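# Unhook hanging hook from vise-clamped hook, lay it on mat

## Task

Free the hook that hangs on the vise-clamped hook and leave it lying flat on the mat, away from the vise. The mat is loose and must finish flat with all of it on the table. At the end the robot may hold no loose object other than the hook, and the hook must not rest more than slightly on any robot part; nothing may count as done if only the robot is keeping it there. From one second before the hook separates until the two hooks stop touching, they must not bump or push each other hard, and never very hard at any moment. At the instant it separates, the hook must be held by one or both grippers and be in contact with nothing except the clamped hook. Nothing may be knocked or placed off the table.

## Robot and tools

Robot and frame. Two arms, left_arm and right_arm, face each other across a table. All poses use one scene frame: origin at the table centre, +z up, table surface at z = +0.020 m, and left_arm's base lies toward +y. The arm names do not tell you which side of a camera image they appear on. Printed hand positions can be slightly wrong, worse when an arm is stretched out. Each gripper's fingers extend along its own +x axis and close along its own y axis; end_effector_position is the midpoint between the finger pads, about 3 to 4 cm short of the fingertips. Joint ranges in rad, base to hand: waist -3.054 to 3.054, shoulder 0.000 to 3.142, elbow 0.000 to 2.356, wrist pitch -1.571 to 1.571, wrist yaw -1.571 to 1.571, wrist roll -3.142 to 3.142.

The row format. Every commanding call uses rows of exactly 16 numbers covering both arms, even when one arm should not move: left_arm x, y, z, qw, qx, qy, qz, opening, then right_arm in the same order. x, y, z are an absolute target position in metres and qw..qz an absolute orientation quaternion (w first), both in the scene frame; these are poses, not offsets. Opening is a scale from -1 to 1: +1 means fully open (0.088 m), empty fingers touch near -0.80, and values below that close no further. Closing from fully open needs at least about 0.5 s. A target lying more than 0.6 m from the arm's last reported position along any axis of its gripper is refused and nothing is sent. To hold an arm still, repeat its last reported position and quaternion plus the wanted opening; to keep an orientation, resend the same quaternion rather than copying a drifted reading.

execute_actions. Argument actions is a list with zero or one entry. Empty list: just returns the state. {"rows": [...], "steps": n}: 1 to 15 rows, n at most 15 (default 15), one row per control step of 1/30 s, last row reused if rows run out. {"steps": n} with no rows: a wait up to 300 steps counted from the previous result, so thinking time eats into it. Optional pictures (boolean) turns the camera images on or off; they are included by default.

move. Argument target is one 16-number row as above (absolute poses). speed is in m/s, 0.002 to 0.5, default 0.25; rotation is capped at twice that in rad/s. Each gripper travels a straight line, turning the shorter way, and both finish together within 0.5 to 10 s (cut off at 10 s). It does not avoid obstacles or the other arm, and grippers may lag, wander or overshoot the speed, mostly near full reach. Openings are applied when the move starts. Faster motion and targets set deeper past a contact mean harder impacts. The result adds a move: line with the outcome (done, off_target, moving, held, fault), any limits (paced = pose clipped; held = some steps blocked, after which the arm may jump fast) and each gripper's remaining distance.

wait. seconds from 0 to 10; the robot gets no new command. zoom_image: camera is one of cam_high, cam_low, cam_left_wrist, cam_right_wrist (each 504x504); region [x0, y0, x1, y1] in pixels from the top-left, no bigger than 504 by 504. finished_scene: pass the current scene number; it is final and reports success.

How the controller behaves. Each step, the commanded pose is limited to 70 mm and 16 degrees from the measured pose, then damped inverse kinematics moves the joints, favouring position over orientation. After a call the arm continues only to its last clipped pose, so long moves need several calls; compare the reported pose and send the rest. Friction can leave a gripper short or tilted and can swallow tiny moves, so check and correct after each motion. The simulation keeps running while you think. A "pose unreachable" line means the clearance check altered or blocked that arm's command; HELD marks steps where your row was not fully sent. A "Hand target" line shows where the controller is currently steering each gripper.

Gripping readings. grip_measured uses the opening scale; each gripper may read up to about 1 mm off, and when squeezing something hard it reads up to about 3 mm (0.061) narrower than the pads really are. For a firm hold command about 0.07 below grip_measured, less for a gentler one. Parts thinner than about 3 mm receive proportionally less force. Pads push about 34 to 49 N, briefly more on first contact. grip_effort_n is motor effort (negative closes, positive opens), saturating near 83 N, keeping a residual when idle, n/a at the start.

Torques and faults. Joint torques are total drive outputs; external torques estimate outside load, including held weight and friction. Load limits (N m): waist 17.2, shoulder 21.3, elbow 21.3, wrist pitch 5.61, wrist yaw 5.59, wrist roll 5.24. Reaching one freezes that arm for 10 s and drops the rest of the call. Sustained loads heat motors: a MOTOR HOT warning from 50 °C, an OVER-TEMPERATURE FAULT hold at 95 °C, and loss of power if cooling takes too long.

Avoid: arms striking or pushing each other, knocking anything off the table, dropping or slamming the hook, hard contact between the hooks while unhooking, and leaving the mat crumpled or overhanging. Loose objects may occasionally get a small random shove.

Each tool is called after "Request:" as name(argument=value, ...), one argument or row to a line, values as JSON.

## Session

Request:
execute_actions(
  actions=[],
)

Scene clock: 0.00 s of 4400.00 s.
left_arm: end_effector_position=(-0.2360, +0.2910, +0.3984) grip_measured=+1.000 grip_effort_n=n/a end_effector_quat_wxyz=(+0.097, -0.204, +0.033, +0.974) end_effector_velocity=(-0.000, +0.000, -0.001) end_effector_angular_velocity=(-0.011, +0.001, +0.001) | right_arm: end_effector_position=(-0.2782, -0.3093, +0.1903) grip_measured=+0.983 grip_effort_n=n/a end_effector_quat_wxyz=(-0.113, -0.317, -0.062, +0.940) end_effector_velocity=(-0.000, +0.001, +0.000) end_effector_angular_velocity=(+0.014, +0.007, -0.001)
Joint positions: left_arm=[-1.021  1.646  1.48  -0.415  0.745  0.446  0.088] | right_arm=[ 0.009  1.752  0.998 -1.198 -0.853 -2.117  0.087]
Joint velocities: left_arm=[-0.002 -0.002 -0.007  0.007 -0.007  0.007  0.   ] | right_arm=[-0.002 -0.002 -0.002  0.007 -0.007 -0.007 -0.   ]
Joint torques (N m, as the arm reports them, + toward a larger angle): no reading
External joint torques (N m, as the arm's controller estimates them; a push from outside toward a larger angle lowers the number): no reading
Motor temperatures (°C, as the motors report them): left_arm=[29 28 30 28 28 28] | right_arm=[30 26 31 28 29 27]
Heat: left arm: hottest elbow 30 °C (+0.0 °C/min); right arm: hottest elbow 31 °C (+0.0 °C/min).
Hand target (left_arm): -0.236, +0.291, +0.398; +0.097, -0.204, +0.033, +0.974
Hand target (right_arm): -0.278, -0.309, +0.190; -0.113, -0.317, -0.062, +0.940

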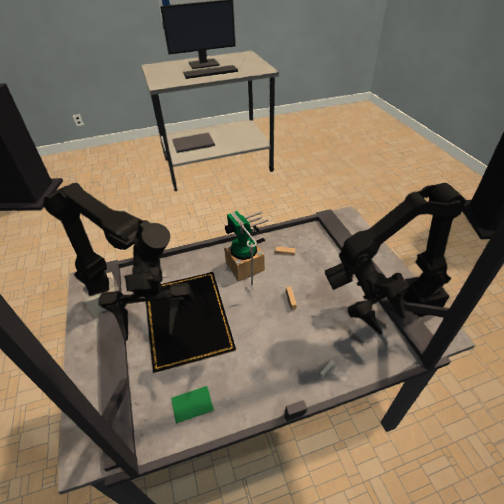

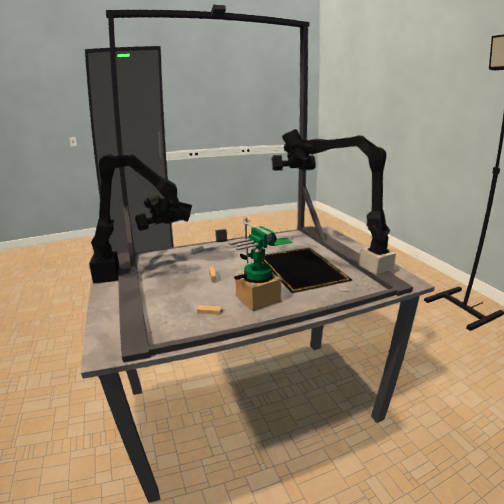

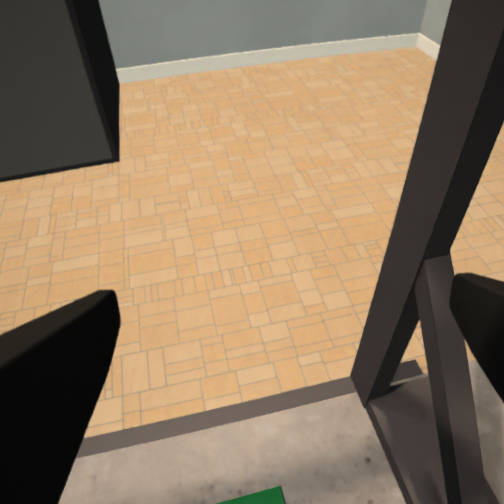

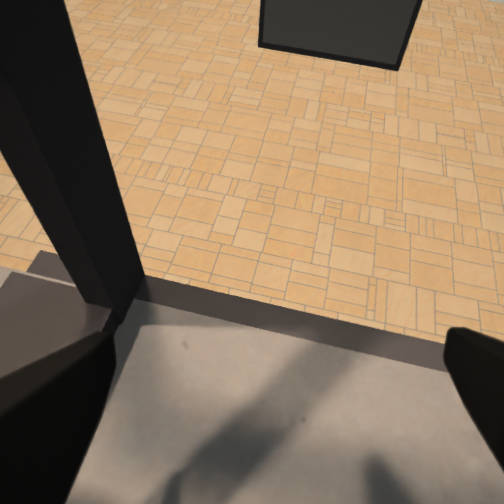

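Request:
zoom_image(
  camera="cam_high",
  region=[200, 200, 300, 300],
)

Request:
zoom_image(
  camera="cam_low",
  region=[210, 210, 310, 310],
)

Region (200, 200, 300, 300) of cam_high's 504x504 image, scaled by 5.040, with more detail than that image has.

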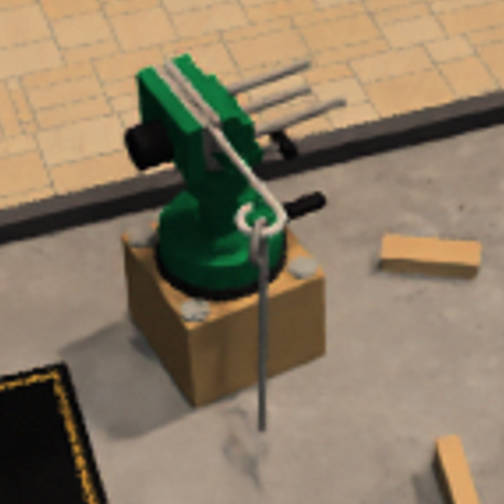

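Region (210, 210, 310, 310) of cam_low's 504x504 image, scaled by 5.040, with more detail than that image has.

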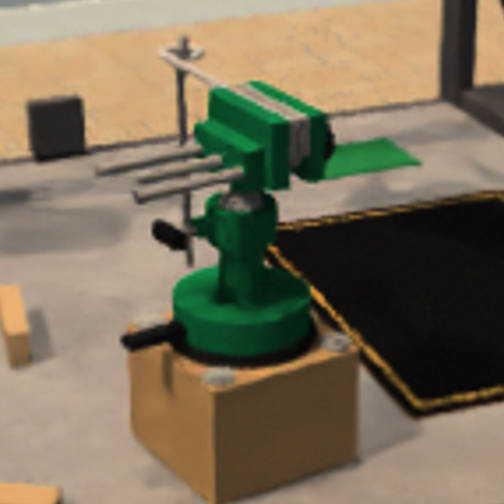

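Request:
move(
  target=[-0.12, 0.2, 0.33, 0.916, 0.050, 0.121, -0.380, 1.0, -0.2782, -0.3093, 0.1903, -0.113, -0.317, -0.062, 0.940, 1.0],
  speed=0.3,
)

Scene clock: 7.03 s of 4400.00 s.
left_arm: end_effector_position=(-0.1184, +0.2010, +0.3348) grip_measured=+1.000 grip_effort_n=-1.2 end_effector_quat_wxyz=(+0.841, +0.046, +0.164, -0.514) end_effector_velocity=(-0.000, +0.001, +0.002) end_effector_angular_velocity=(+0.003, +0.011, +0.002) | right_arm: end_effector_position=(-0.2782, -0.3093, +0.1903) grip_measured=+0.983 grip_effort_n=4.0 end_effector_quat_wxyz=(-0.113, -0.317, -0.062, +0.940) end_effector_velocity=(-0.000, +0.002, +0.002) end_effector_angular_velocity=(+0.004, +0.018, -0.020)
Joint positions: left_arm=[-1.281  2.085  1.866 -1.575 -1.234 -1.902  0.088] | right_arm=[ 0.009  1.752  0.998 -1.198 -0.853 -2.117  0.087]
Joint velocities: left_arm=[-0.002 -0.002  0.007 -0.007  0.007 -0.007  0.   ] | right_arm=[-0.007 -0.002 -0.002  0.007 -0.022  0.007  0.   ]
Joint torques (N m, as the arm reports them, + toward a larger angle): left_arm=[ 0.22 -7.96  6.67 -0.17 -0.55 -0.06] | right_arm=[-0.02 -5.62  5.92 -0.28 -0.48 -0.02]
External joint torques (N m, as the arm's controller estimates them; a push from outside toward a larger angle lowers the number): left_arm=[ 0.21  1.54  1.06 -0.13  0.14 -0.08] | right_arm=[ 0.    0.31  1.37  0.06  0.06 -0.03]
Motor temperatures (°C, as the motors report them): left_arm=[29 29 31 29 28 28] | right_arm=[30 27 31 28 29 27]
Heat: left arm: hottest elbow 31 °C (+8.5 °C/min); right arm: hottest elbow 31 °C (+0.0 °C/min).
Hand target (left_arm): -0.119, +0.199, +0.330; +0.843, +0.050, +0.164, -0.510
Hand target (right_arm): -0.278, -0.309, +0.190; -0.113, -0.317, -0.062, +0.940
Off the commanded pose (left_arm): 0.005 m, 18 deg; orientation clipped at the last step of the last action.
Off the commanded pose (right_arm): 0.000 m, 0 deg.
joint sent to its limit (left arm) — the command would take joint 4 (wrist pitch) past its lower limit, so that joint was sent only as far as its limit.
move: off_target (left_arm); limits=paced

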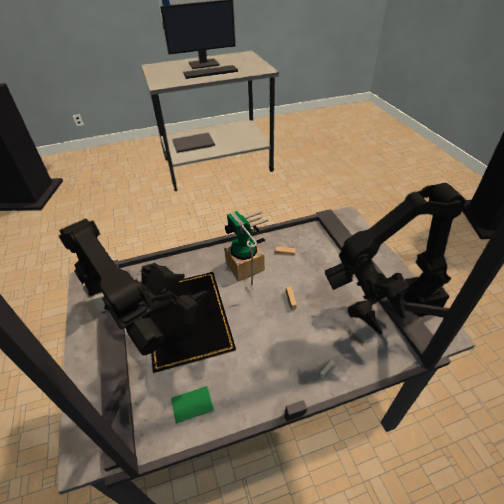

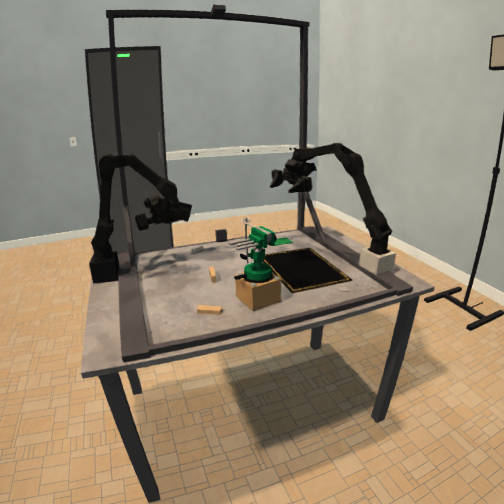

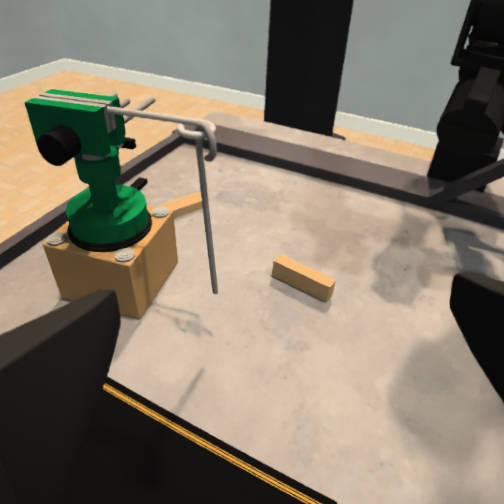

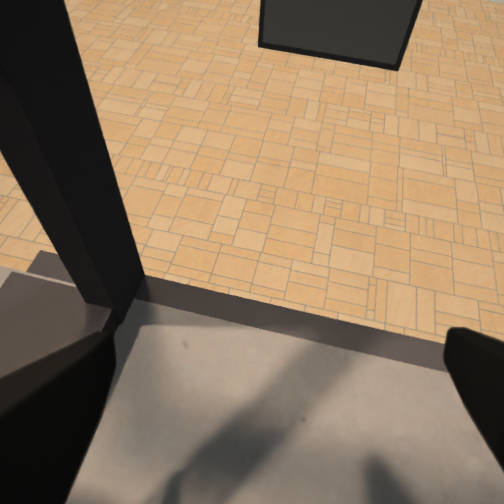

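Request:
zoom_image(
  camera="cam_left_wrist",
  region=[150, 95, 250, 195],
)

Region (150, 95, 250, 195) of cam_left_wrist's 504x504 image, scaled by 5.040, with more detail than that image has.

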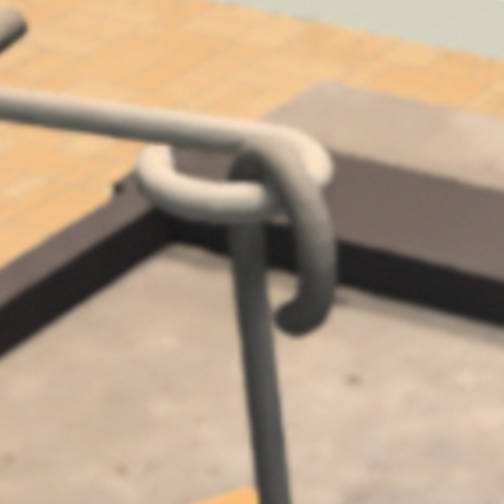

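Request:
move(
  target=[0.0, 0.2, 0.33, 0.696, 0.123, 0.123, -0.696, 1.0, -0.15, -0.2, 0.30, 0.85, -0.087, 0.15, 0.49, 1.0],
  speed=0.3,
)

Scene clock: 16.50 s of 4400.00 s.
left_arm: end_effector_position=(-0.0033, +0.1988, +0.3338) grip_measured=+1.000 grip_effort_n=-0.7 end_effector_quat_wxyz=(+0.694, +0.118, +0.122, -0.699) end_effector_velocity=(+0.003, +0.002, -0.003) end_effector_angular_velocity=(+0.010, -0.013, +0.006) | right_arm: end_effector_position=(-0.1482, -0.2022, +0.2977) grip_measured=+0.983 grip_effort_n=3.0 end_effector_quat_wxyz=(+0.855, -0.086, +0.152, +0.489) end_effector_velocity=(+0.000, +0.000, +0.001) end_effector_angular_velocity=(+0.009, +0.014, -0.012)
Joint positions: left_arm=[-1.029  1.165  0.773 -0.143 -0.855 -0.429  0.088] | right_arm=[0.253 1.185 0.64  0.105 0.633 0.273 0.087]
Joint velocities: left_arm=[-0.002 -0.007 -0.007 -0.022 -0.007 -0.007  0.   ] | right_arm=[ 0.002  0.002  0.007 -0.007  0.007  0.022 -0.   ]
Joint torques (N m, as the arm reports them, + toward a larger angle): left_arm=[ 0.34 -4.45  6.17  1.8  -0.15  0.14] | right_arm=[ 0.25 -2.85 10.25  1.93  0.29  0.2 ]
External joint torques (N m, as the arm's controller estimates them; a push from outside toward a larger angle lowers the number): left_arm=[ 0.35 -0.52 -0.86  0.31  0.13  0.13] | right_arm=[0.26 1.28 3.17 0.25 0.1  0.19]
Motor temperatures (°C, as the motors report them): left_arm=[29 32 32 29 28 28] | right_arm=[30 28 32 28 29 27]
Heat: left arm: hottest shoulder 32 °C (+7.3 °C/min); right arm: hottest elbow 32 °C (+3.6 °C/min).
Hand target (left_arm): -0.001, +0.199, +0.330; +0.694, +0.122, +0.122, -0.699
Hand target (right_arm): -0.149, -0.200, +0.300; +0.855, -0.083, +0.152, +0.489
Off the commanded pose (left_arm): 0.005 m, 1 deg.
Off the commanded pose (right_arm): 0.004 m, 0 deg.
After step 90, 2.03 s passed at rest.
move: done

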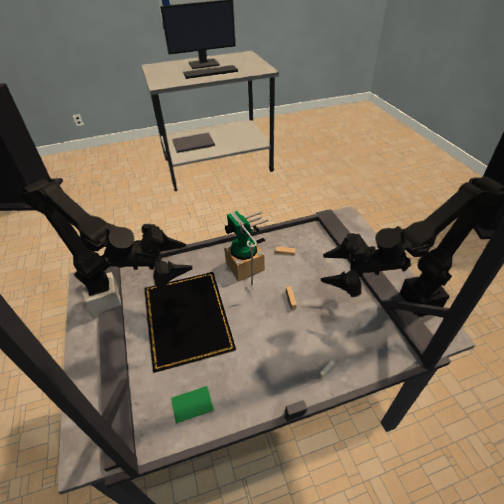

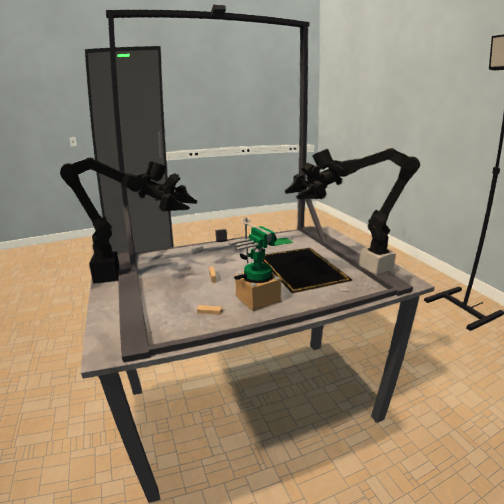

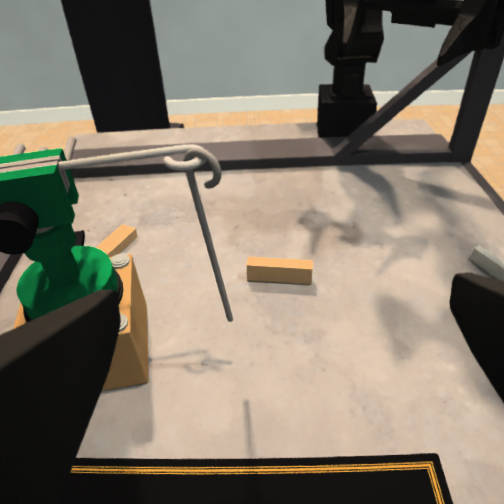

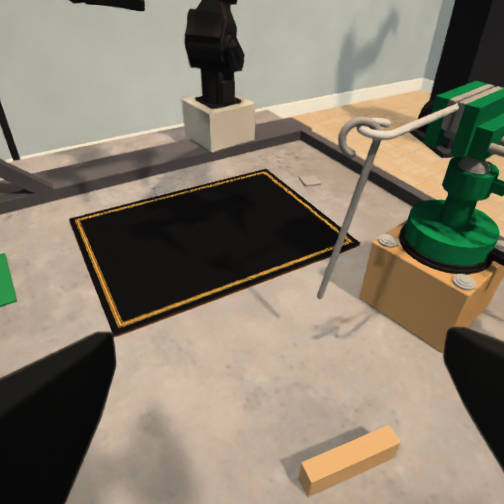

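Request:
zoom_image(
  camera="cam_left_wrist",
  region=[150, 130, 240, 220],
)

Request:
zoom_image(
  camera="cam_right_wrist",
  region=[325, 95, 415, 185],
)

Region (150, 130, 240, 220) of cam_left_wrist's 504x504 image, scaled by 5.600, with more detail than that image has.

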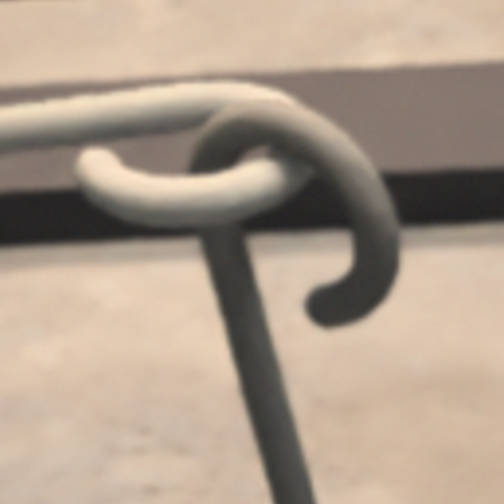

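Region (325, 95, 415, 185) of cam_right_wrist's 504x504 image, scaled by 5.600, with more detail than that image has.

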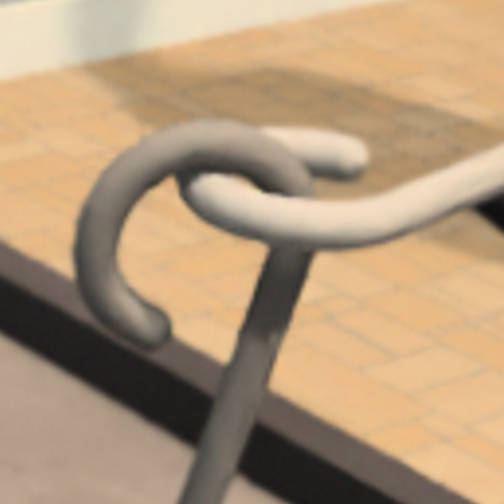

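Request:
move(
  target=[0.076, 0.118, 0.19, 0.643, 0, 0, -0.766, 0.2, -0.03, -0.11, 0.39, 0.868, -0.131, 0.316, 0.360, 1.0],
  speed=0.25,
)

Scene clock: 25.27 s of 4400.00 s.
left_arm: end_effector_position=(+0.0759, +0.1191, +0.1924) grip_measured=+0.203 grip_effort_n=-15.1 end_effector_quat_wxyz=(+0.645, +0.032, +0.032, -0.762) end_effector_velocity=(+0.004, -0.000, -0.005) end_effector_angular_velocity=(+0.012, +0.002, +0.015) | right_arm: end_effector_position=(-0.0320, -0.1123, +0.3915) grip_measured=+0.983 grip_effort_n=2.6 end_effector_quat_wxyz=(+0.868, -0.133, +0.312, +0.362) end_effector_velocity=(-0.000, -0.002, +0.002) end_effector_angular_velocity=(-0.012, +0.013, -0.002)
Joint positions: left_arm=[-0.451  1.931  0.277  1.563 -0.192 -0.026  0.049] | right_arm=[-0.102  1.745  1.77  -0.806  0.434  0.389  0.087]
Joint velocities: left_arm=[ 0.007  0.017 -0.002  0.007 -0.007 -0.007 -0.   ] | right_arm=[-0.002  0.007  0.027 -0.037 -0.007  0.007  0.   ]
Joint torques (N m, as the arm reports them, + toward a larger angle): left_arm=[ 0.24 -4.49  3.71  2.19  0.15  0.11] | right_arm=[-0.23 -6.32 10.34  1.6   0.1   0.18]
External joint torques (N m, as the arm's controller estimates them; a push from outside toward a larger angle lowers the number): left_arm=[0.24 1.11 0.9  0.34 0.17 0.1 ] | right_arm=[-0.22  1.86  3.5   0.12 -0.13  0.18]
Motor temperatures (°C, as the motors report them): left_arm=[29 32 33 31 28 28] | right_arm=[30 28 34 29 29 27]
Heat: left arm: hottest elbow 33 °C (+7.1 °C/min); right arm: hottest elbow 34 °C (+7.1 °C/min).
Hand target (left_arm): +0.076, +0.118, +0.190; +0.645, +0.035, +0.032, -0.763
Hand target (right_arm): -0.030, -0.109, +0.390; +0.868, -0.132, +0.315, +0.360
Off the commanded pose (left_arm): 0.003 m, 5 deg.
Off the commanded pose (right_arm): 0.003 m, 1 deg.
joint sent to its limit (left arm) — the command would take joint 4 (wrist pitch) past its upper limit, so that joint was sent only as far as its limit.
After step 90, 4.30 s passed at rest.
move: off_target (left_arm)

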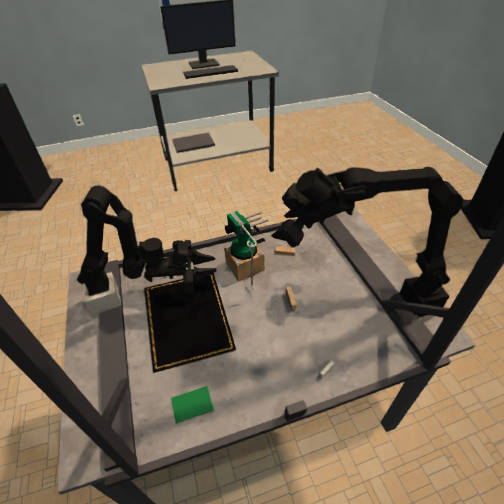

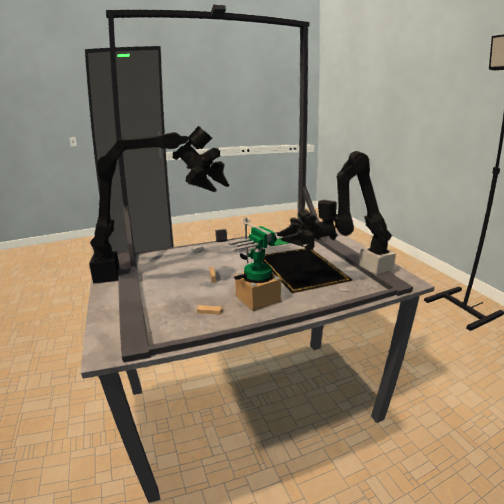

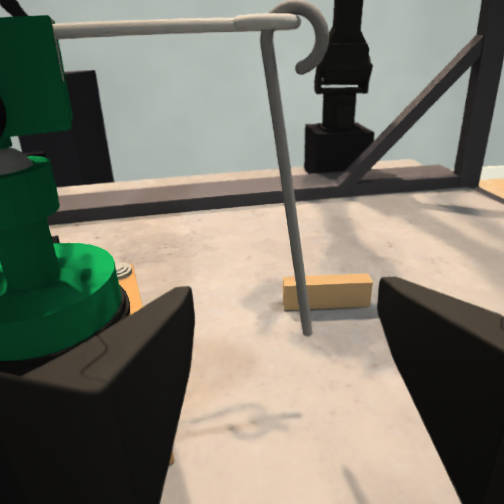

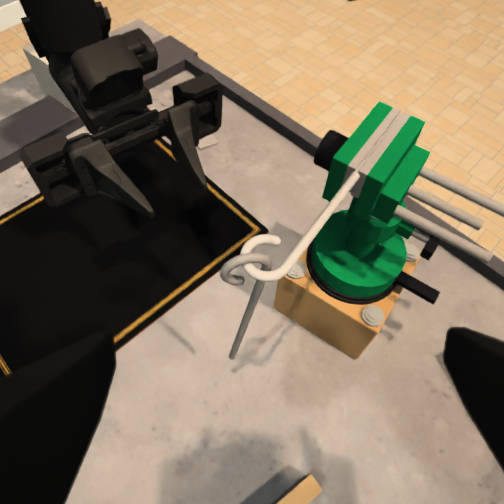

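Request:
zoom_image(
  camera="cam_right_wrist",
  region=[205, 210, 315, 320],
)

Region (205, 210, 315, 320) of cam_right_wrist's 504x504 image, scaled by 4.582, with more detail than that image has.

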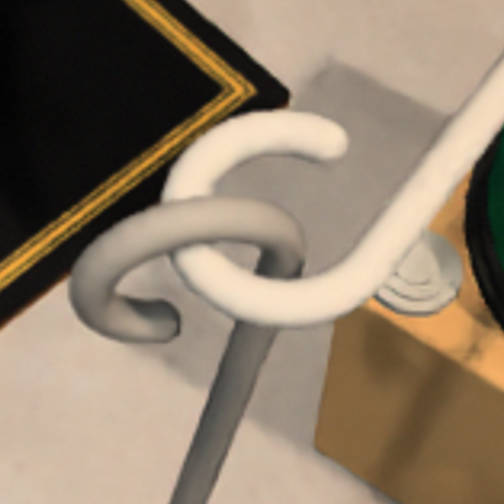

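Request:
move(
  target=[0.07, 0.081, 0.39, 0.604, 0.262, 0.220, -0.720, 1.0, -0.030, -0.119, 0.19, 0.905, 0.0395, 0.0184, 0.4226, 0.1],
  speed=0.25,
)

Scene clock: 38.57 s of 4400.00 s.
left_arm: end_effector_position=(+0.0697, +0.0831, +0.3922) grip_measured=+1.000 grip_effort_n=15.6 end_effector_quat_wxyz=(+0.604, +0.259, +0.217, -0.722) end_effector_velocity=(-0.000, -0.000, +0.003) end_effector_angular_velocity=(-0.005, -0.009, -0.001) | right_arm: end_effector_position=(-0.0309, -0.1200, +0.1973) grip_measured=+0.103 grip_effort_n=-10.9 end_effector_quat_wxyz=(+0.905, +0.049, +0.017, +0.422) end_effector_velocity=(-0.000, -0.001, +0.001) end_effector_angular_velocity=(+0.007, -0.008, -0.005)
Joint positions: left_arm=[-0.399  1.46   1.438 -0.673 -0.1   -0.084  0.088] | right_arm=[-0.085  2.136  0.67   1.477  0.51   0.099  0.044]
Joint velocities: left_arm=[-0.002  0.002  0.012 -0.007 -0.007  0.007  0.   ] | right_arm=[ 0.002  0.007 -0.002  0.022  0.007 -0.007  0.   ]
Joint torques (N m, as the arm reports them, + toward a larger angle): left_arm=[ 0.22 -5.07  8.35  1.68  0.08 -0.11] | right_arm=[-0.04 -5.94  4.69  2.2  -0.07 -0.16]
External joint torques (N m, as the arm's controller estimates them; a push from outside toward a larger angle lowers the number): left_arm=[ 0.22  1.1   1.27  0.06  0.14 -0.12] | right_arm=[-0.07  1.9   1.    0.47 -0.07 -0.16]
Motor temperatures (°C, as the motors report them): left_arm=[29 32 33 32 28 28] | right_arm=[30 29 36 30 29 27]
Heat: left arm: hottest elbow 33 °C (+4.7 °C/min); right arm: hottest elbow 36 °C (+7.8 °C/min).
Hand target (left_arm): +0.070, +0.081, +0.390; +0.603, +0.260, +0.222, -0.721
Hand target (right_arm): -0.030, -0.121, +0.191; +0.905, +0.042, +0.021, +0.422
Off the commanded pose (left_arm): 0.003 m, 0 deg.
Off the commanded pose (right_arm): 0.007 m, 1 deg.
After step 90, 8.27 s passed at rest.
move: done

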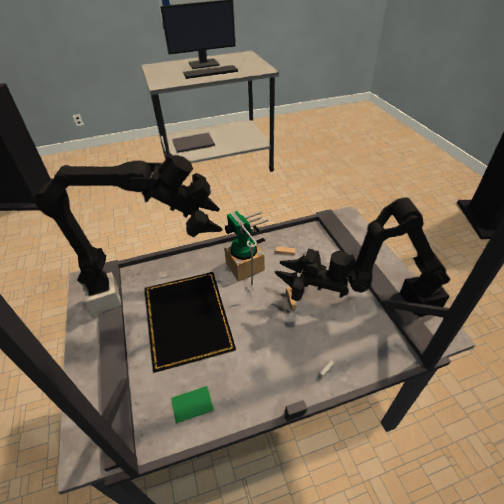

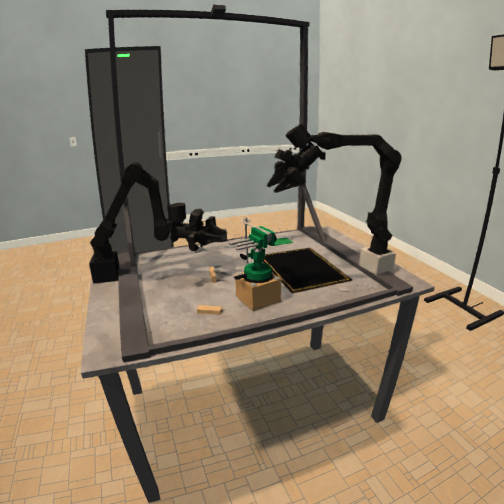

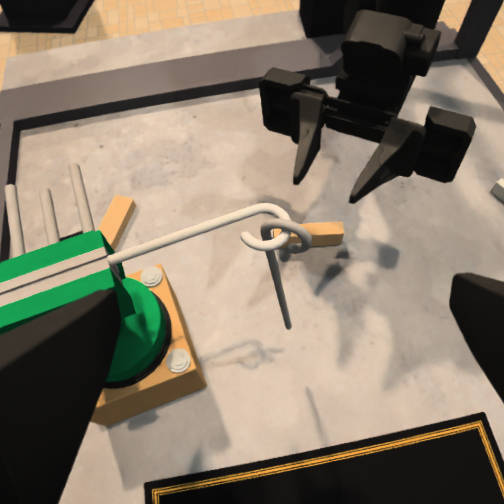

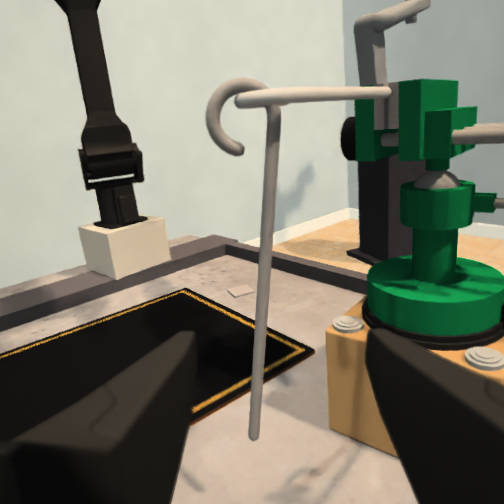

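Request:
move(
  target=[0.07, 0.081, 0.39, 0.604, 0.262, 0.220, -0.720, 1.0, 0.0145, -0.0648, 0.185, 0.903, 0.0711, 0.0332, 0.4217, 0.1],
  speed=0.12,
)

Scene clock: 41.07 s of 4400.00 s.
left_arm: end_effector_position=(+0.0698, +0.0832, +0.3926) grip_measured=+1.000 grip_effort_n=15.1 end_effector_quat_wxyz=(+0.604, +0.259, +0.217, -0.722) end_effector_velocity=(+0.001, +0.002, -0.001) end_effector_angular_velocity=(+0.007, -0.001, +0.008) | right_arm: end_effector_position=(+0.0128, -0.0664, +0.1898) grip_measured=+0.103 grip_effort_n=-10.9 end_effector_quat_wxyz=(+0.903, +0.072, +0.030, +0.422) end_effector_velocity=(-0.001, +0.004, -0.002) end_effector_angular_velocity=(-0.016, -0.002, +0.019)
Joint positions: left_arm=[-0.399  1.46   1.44  -0.675 -0.1   -0.084  0.088] | right_arm=[-0.173  2.273  0.951  1.33   0.421  0.153  0.044]
Joint velocities: left_arm=[-0.002 -0.002 -0.002 -0.007 -0.007 -0.007  0.   ] | right_arm=[-0.002  0.002  0.012 -0.022 -0.022 -0.007 -0.   ]
Joint torques (N m, as the arm reports them, + toward a larger angle): left_arm=[ 0.06 -5.2   8.12  1.75 -0.11 -0.02] | right_arm=[-0.27 -7.17  6.82  2.04 -0.05  0.2 ]
External joint torques (N m, as the arm's controller estimates them; a push from outside toward a larger angle lowers the number): left_arm=[ 0.06  0.99  1.02  0.12 -0.06 -0.03] | right_arm=[-0.3   2.33  2.35  0.27 -0.04  0.2 ]
Motor temperatures (°C, as the motors report them): left_arm=[29 32 33 33 28 28] | right_arm=[30 30 36 30 29 27]
Heat: left arm: hottest elbow 33 °C (+4.4 °C/min); right arm: hottest elbow 36 °C (+7.3 °C/min).
Hand target (left_arm): +0.070, +0.081, +0.390; +0.604, +0.262, +0.220, -0.720
Hand target (right_arm): +0.014, -0.065, +0.185; +0.903, +0.071, +0.033, +0.422
Off the commanded pose (left_arm): 0.003 m, 0 deg.
Off the commanded pose (right_arm): 0.005 m, 0 deg.
move: done

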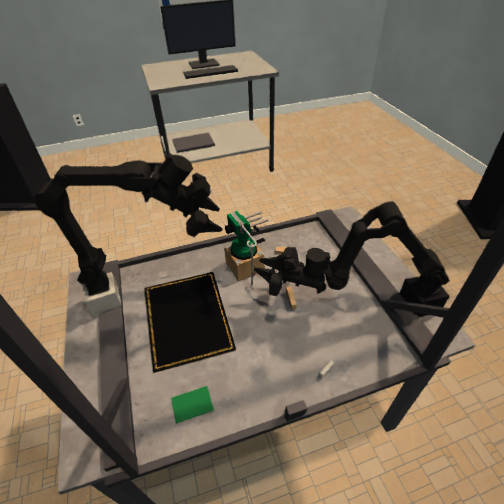

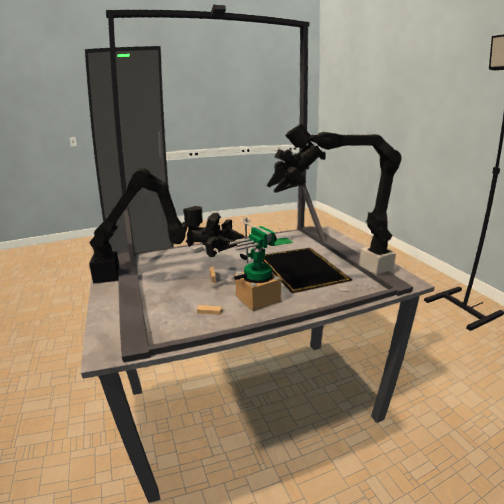

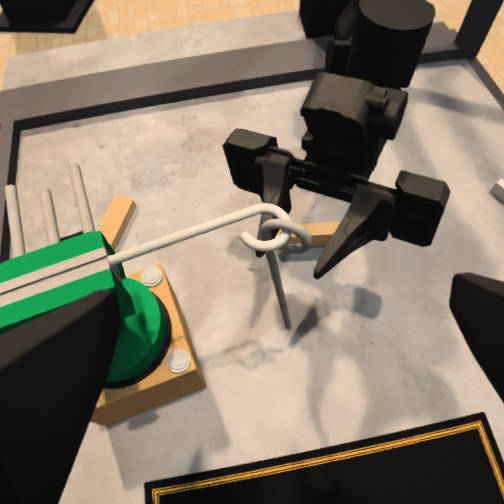

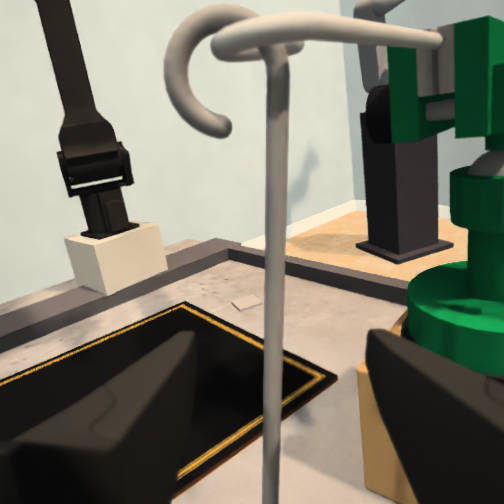

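Request:
move(
  target=[0.07, 0.081, 0.39, 0.604, 0.262, 0.220, -0.720, 1.0, 0.0313, -0.0424, 0.185, 0.903, 0.0711, 0.0332, 0.4217, -0.3],
  speed=0.05,
)

Scene clock: 44.20 s of 4400.00 s.
left_arm: end_effector_position=(+0.0698, +0.0832, +0.3926) grip_measured=+1.000 grip_effort_n=15.6 end_effector_quat_wxyz=(+0.604, +0.259, +0.217, -0.722) end_effector_velocity=(+0.001, +0.002, +0.001) end_effector_angular_velocity=(+0.002, +0.000, +0.008) | right_arm: end_effector_position=(+0.0293, -0.0439, +0.1907) grip_measured=-0.297 grip_effort_n=-10.9 end_effector_quat_wxyz=(+0.903, +0.073, +0.029, +0.423) end_effector_velocity=(-0.002, +0.002, -0.002) end_effector_angular_velocity=(-0.012, -0.004, +0.010)
Joint positions: left_arm=[-0.399  1.46   1.44  -0.675 -0.1   -0.084  0.088] | right_arm=[-0.197  2.323  1.076  1.257  0.395  0.153  0.024]
Joint velocities: left_arm=[-0.002 -0.007 -0.002 -0.007 -0.007 -0.007  0.   ] | right_arm=[ 0.002  0.002  0.002 -0.007 -0.007 -0.007 -0.   ]
Joint torques (N m, as the arm reports them, + toward a larger angle): left_arm=[ 0.11 -5.23  8.19  1.78 -0.11 -0.01] | right_arm=[-0.31 -7.66  7.32  2.04 -0.09  0.19]
External joint torques (N m, as the arm's controller estimates them; a push from outside toward a larger angle lowers the number): left_arm=[ 0.11  1.02  1.06  0.14 -0.05 -0.02] | right_arm=[-0.39  2.48  2.51  0.27 -0.08  0.19]
Motor temperatures (°C, as the motors report them): left_arm=[29 32 34 33 28 28] | right_arm=[30 30 35 30 29 27]
Heat: left arm: hottest elbow 34 °C (+5.4 °C/min); right arm: hottest elbow 35 °C (+5.4 °C/min).
Hand target (left_arm): +0.070, +0.081, +0.390; +0.604, +0.262, +0.220, -0.720
Hand target (right_arm): +0.031, -0.042, +0.185; +0.903, +0.071, +0.033, +0.422
Off the commanded pose (left_arm): 0.003 m, 0 deg.
Off the commanded pose (right_arm): 0.006 m, 0 deg.
move: done

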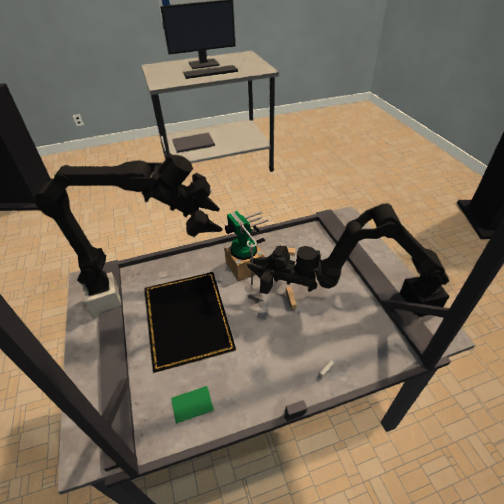

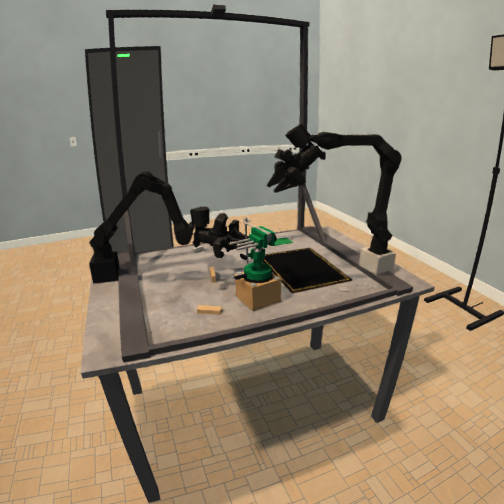

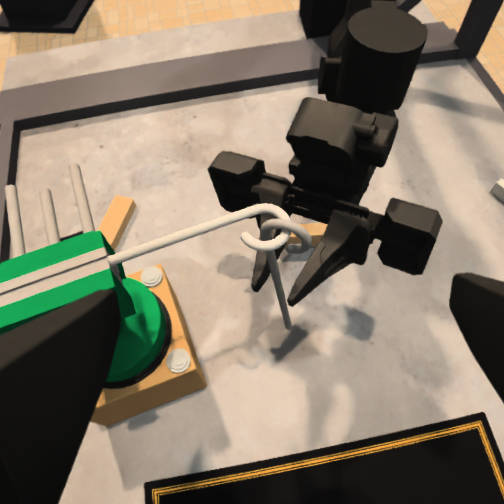

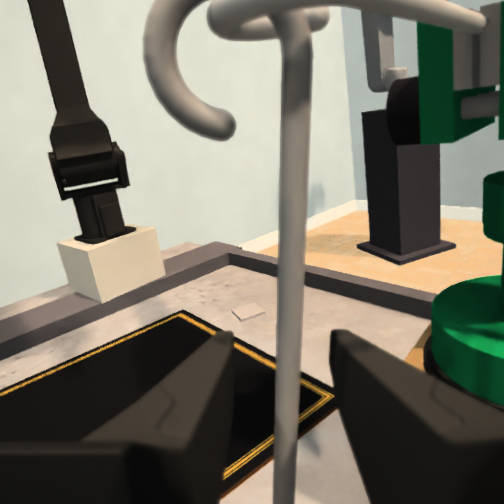

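Request:
zoom_image(
  camera="cam_left_wrist",
  region=[220, 190, 360, 330],
)

Region (220, 190, 360, 330) of cam_left_wrist's 504x504 image, scaled by 3.600, with more detail than that image has.

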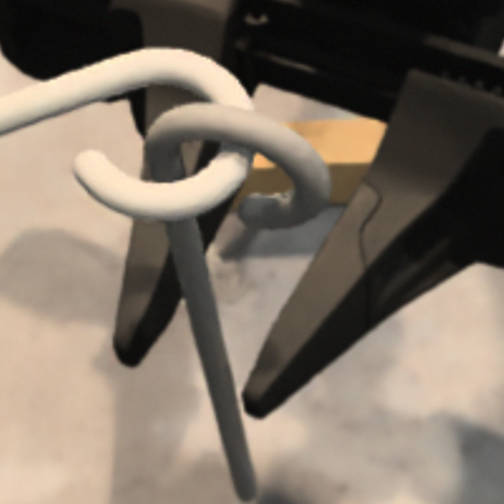

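Request:
move(
  target=[0.07, 0.081, 0.39, 0.604, 0.262, 0.220, -0.720, 1.0, 0.0368, -0.0362, 0.185, 0.903, 0.0711, 0.0332, 0.4217, -0.55],
  speed=0.03,
)

Scene clock: 46.50 s of 4400.00 s.
left_arm: end_effector_position=(+0.0698, +0.0832, +0.3926) grip_measured=+1.000 grip_effort_n=15.1 end_effector_quat_wxyz=(+0.604, +0.259, +0.217, -0.722) end_effector_velocity=(-0.002, +0.001, +0.003) end_effector_angular_velocity=(-0.009, +0.014, -0.003) | right_arm: end_effector_position=(+0.0348, -0.0379, +0.1905) grip_measured=-0.547 grip_effort_n=-10.9 end_effector_quat_wxyz=(+0.903, +0.072, +0.030, +0.422) end_effector_velocity=(+0.001, +0.003, +0.007) end_effector_angular_velocity=(+0.007, -0.024, +0.005)
Joint positions: left_arm=[-0.399  1.46   1.44  -0.675 -0.1   -0.084  0.088] | right_arm=[-0.206  2.339  1.112  1.235  0.387  0.153  0.012]
Joint velocities: left_arm=[-0.002 -0.007 -0.002  0.007  0.007 -0.007  0.   ] | right_arm=[-0.002 -0.002  0.012  0.007 -0.007 -0.022 -0.   ]
Joint torques (N m, as the arm reports them, + toward a larger angle): left_arm=[ 0.09 -5.21  8.12  1.77 -0.09 -0.01] | right_arm=[-0.25 -8.2   7.57  2.   -0.07  0.16]
External joint torques (N m, as the arm's controller estimates them; a push from outside toward a larger angle lowers the number): left_arm=[ 0.11  1.15  0.9   0.12 -0.04 -0.01] | right_arm=[-0.25  2.25  2.58  0.2  -0.07  0.16]
Motor temperatures (°C, as the motors report them): left_arm=[29 32 34 33 28 28] | right_arm=[30 30 35 31 29 27]
Heat: left arm: hottest elbow 34 °C (+5.2 °C/min); right arm: hottest elbow 35 °C (+5.2 °C/min).
Hand target (left_arm): +0.070, +0.081, +0.390; +0.604, +0.262, +0.220, -0.720
Hand target (right_arm): +0.037, -0.036, +0.185; +0.903, +0.071, +0.033, +0.422
Off the commanded pose (left_arm): 0.003 m, 0 deg.
Off the commanded pose (right_arm): 0.006 m, 0 deg.
move: done

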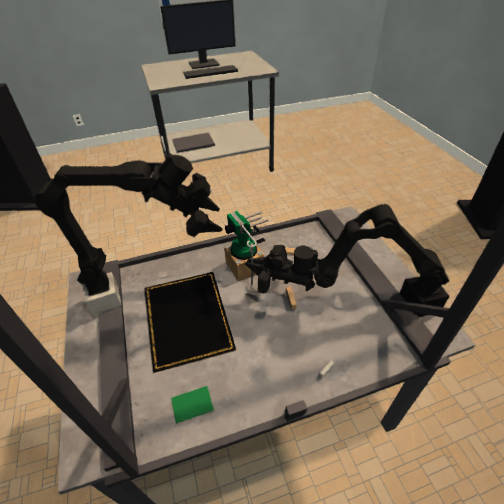

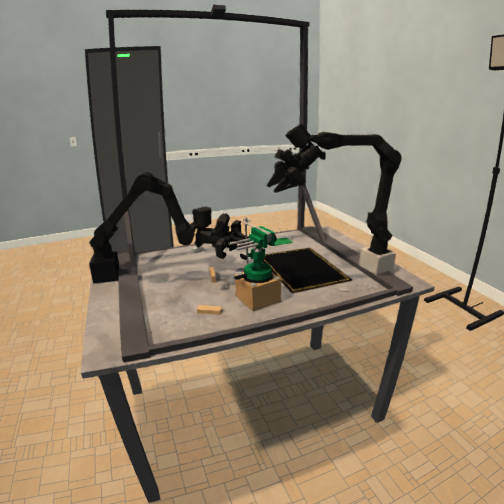

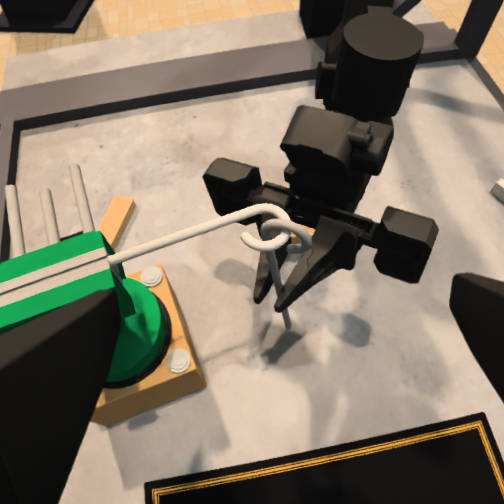

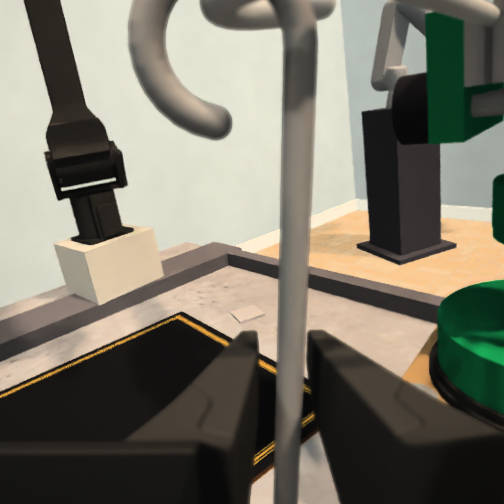

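Request:
move(
  target=[0.07, 0.081, 0.39, 0.604, 0.262, 0.220, -0.720, 1.0, 0.0368, -0.0362, 0.185, 0.903, 0.0711, 0.0332, 0.4217, -0.85],
  speed=0.03,
)

Scene clock: 47.63 s of 4400.00 s.
left_arm: end_effector_position=(+0.0698, +0.0832, +0.3926) grip_measured=+1.000 grip_effort_n=15.1 end_effector_quat_wxyz=(+0.604, +0.259, +0.217, -0.722) end_effector_velocity=(+0.000, +0.001, -0.003) end_effector_angular_velocity=(+0.009, -0.014, -0.001) | right_arm: end_effector_position=(+0.0348, -0.0376, +0.1908) grip_measured=-0.764 grip_effort_n=-83.5 end_effector_quat_wxyz=(+0.903, +0.073, +0.029, +0.422) end_effector_velocity=(+0.002, -0.002, +0.002) end_effector_angular_velocity=(-0.007, -0.019, -0.010)
Joint positions: left_arm=[-0.399  1.46   1.44  -0.675 -0.1   -0.084  0.088] | right_arm=[-0.206  2.339  1.114  1.234  0.387  0.153  0.002]
Joint velocities: left_arm=[-0.002  0.002 -0.002 -0.007 -0.007  0.007  0.   ] | right_arm=[-0.002 -0.002 -0.002  0.007  0.007 -0.022 -0.   ]
Joint torques (N m, as the arm reports them, + toward a larger angle): left_arm=[ 0.15 -5.18  8.07  1.78 -0.1  -0.02] | right_arm=[-0.22 -8.05  7.61  2.02 -0.06  0.17]
External joint torques (N m, as the arm's controller estimates them; a push from outside toward a larger angle lowers the number): left_arm=[ 0.15  0.97  0.98  0.15 -0.04 -0.03] | right_arm=[-0.22  2.25  2.7   0.25 -0.05  0.17]
Motor temperatures (°C, as the motors report them): left_arm=[29 32 34 33 28 28] | right_arm=[30 31 35 31 29 27]
Heat: left arm: hottest elbow 34 °C (+5.0 °C/min); right arm: hottest elbow 35 °C (+5.0 °C/min).
Hand target (left_arm): +0.070, +0.081, +0.390; +0.604, +0.262, +0.220, -0.720
Hand target (right_arm): +0.037, -0.036, +0.185; +0.903, +0.071, +0.033, +0.422
Off the commanded pose (left_arm): 0.003 m, 0 deg.
Off the commanded pose (right_arm): 0.006 m, 0 deg.
move: done

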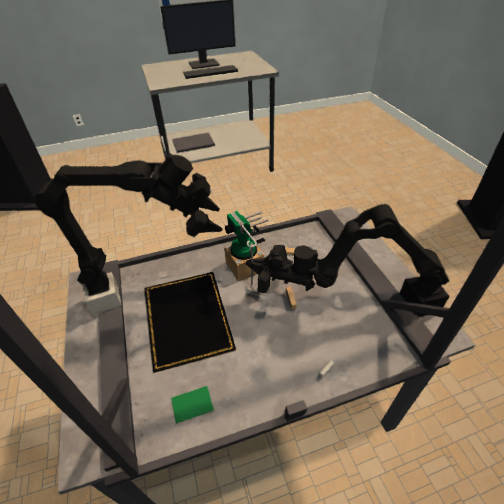

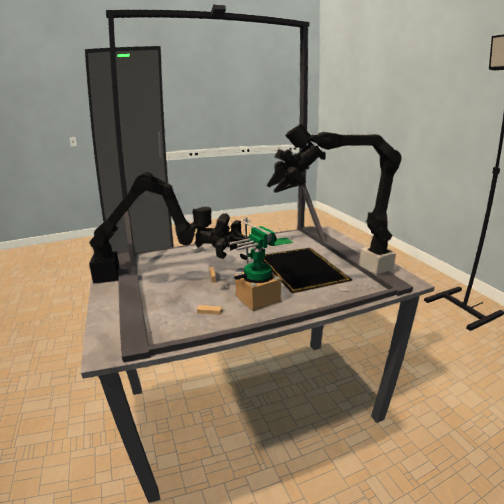

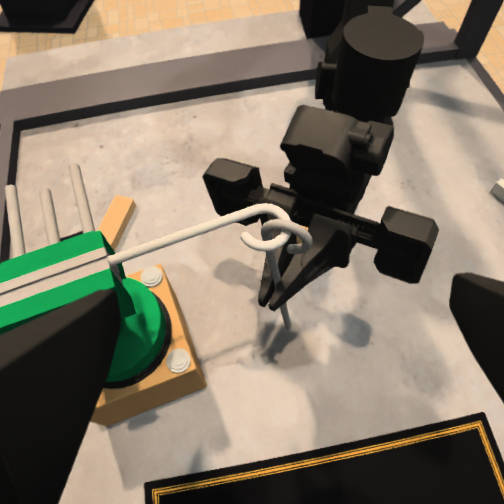

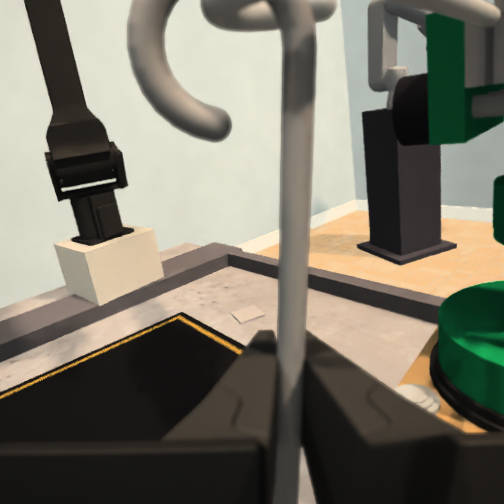

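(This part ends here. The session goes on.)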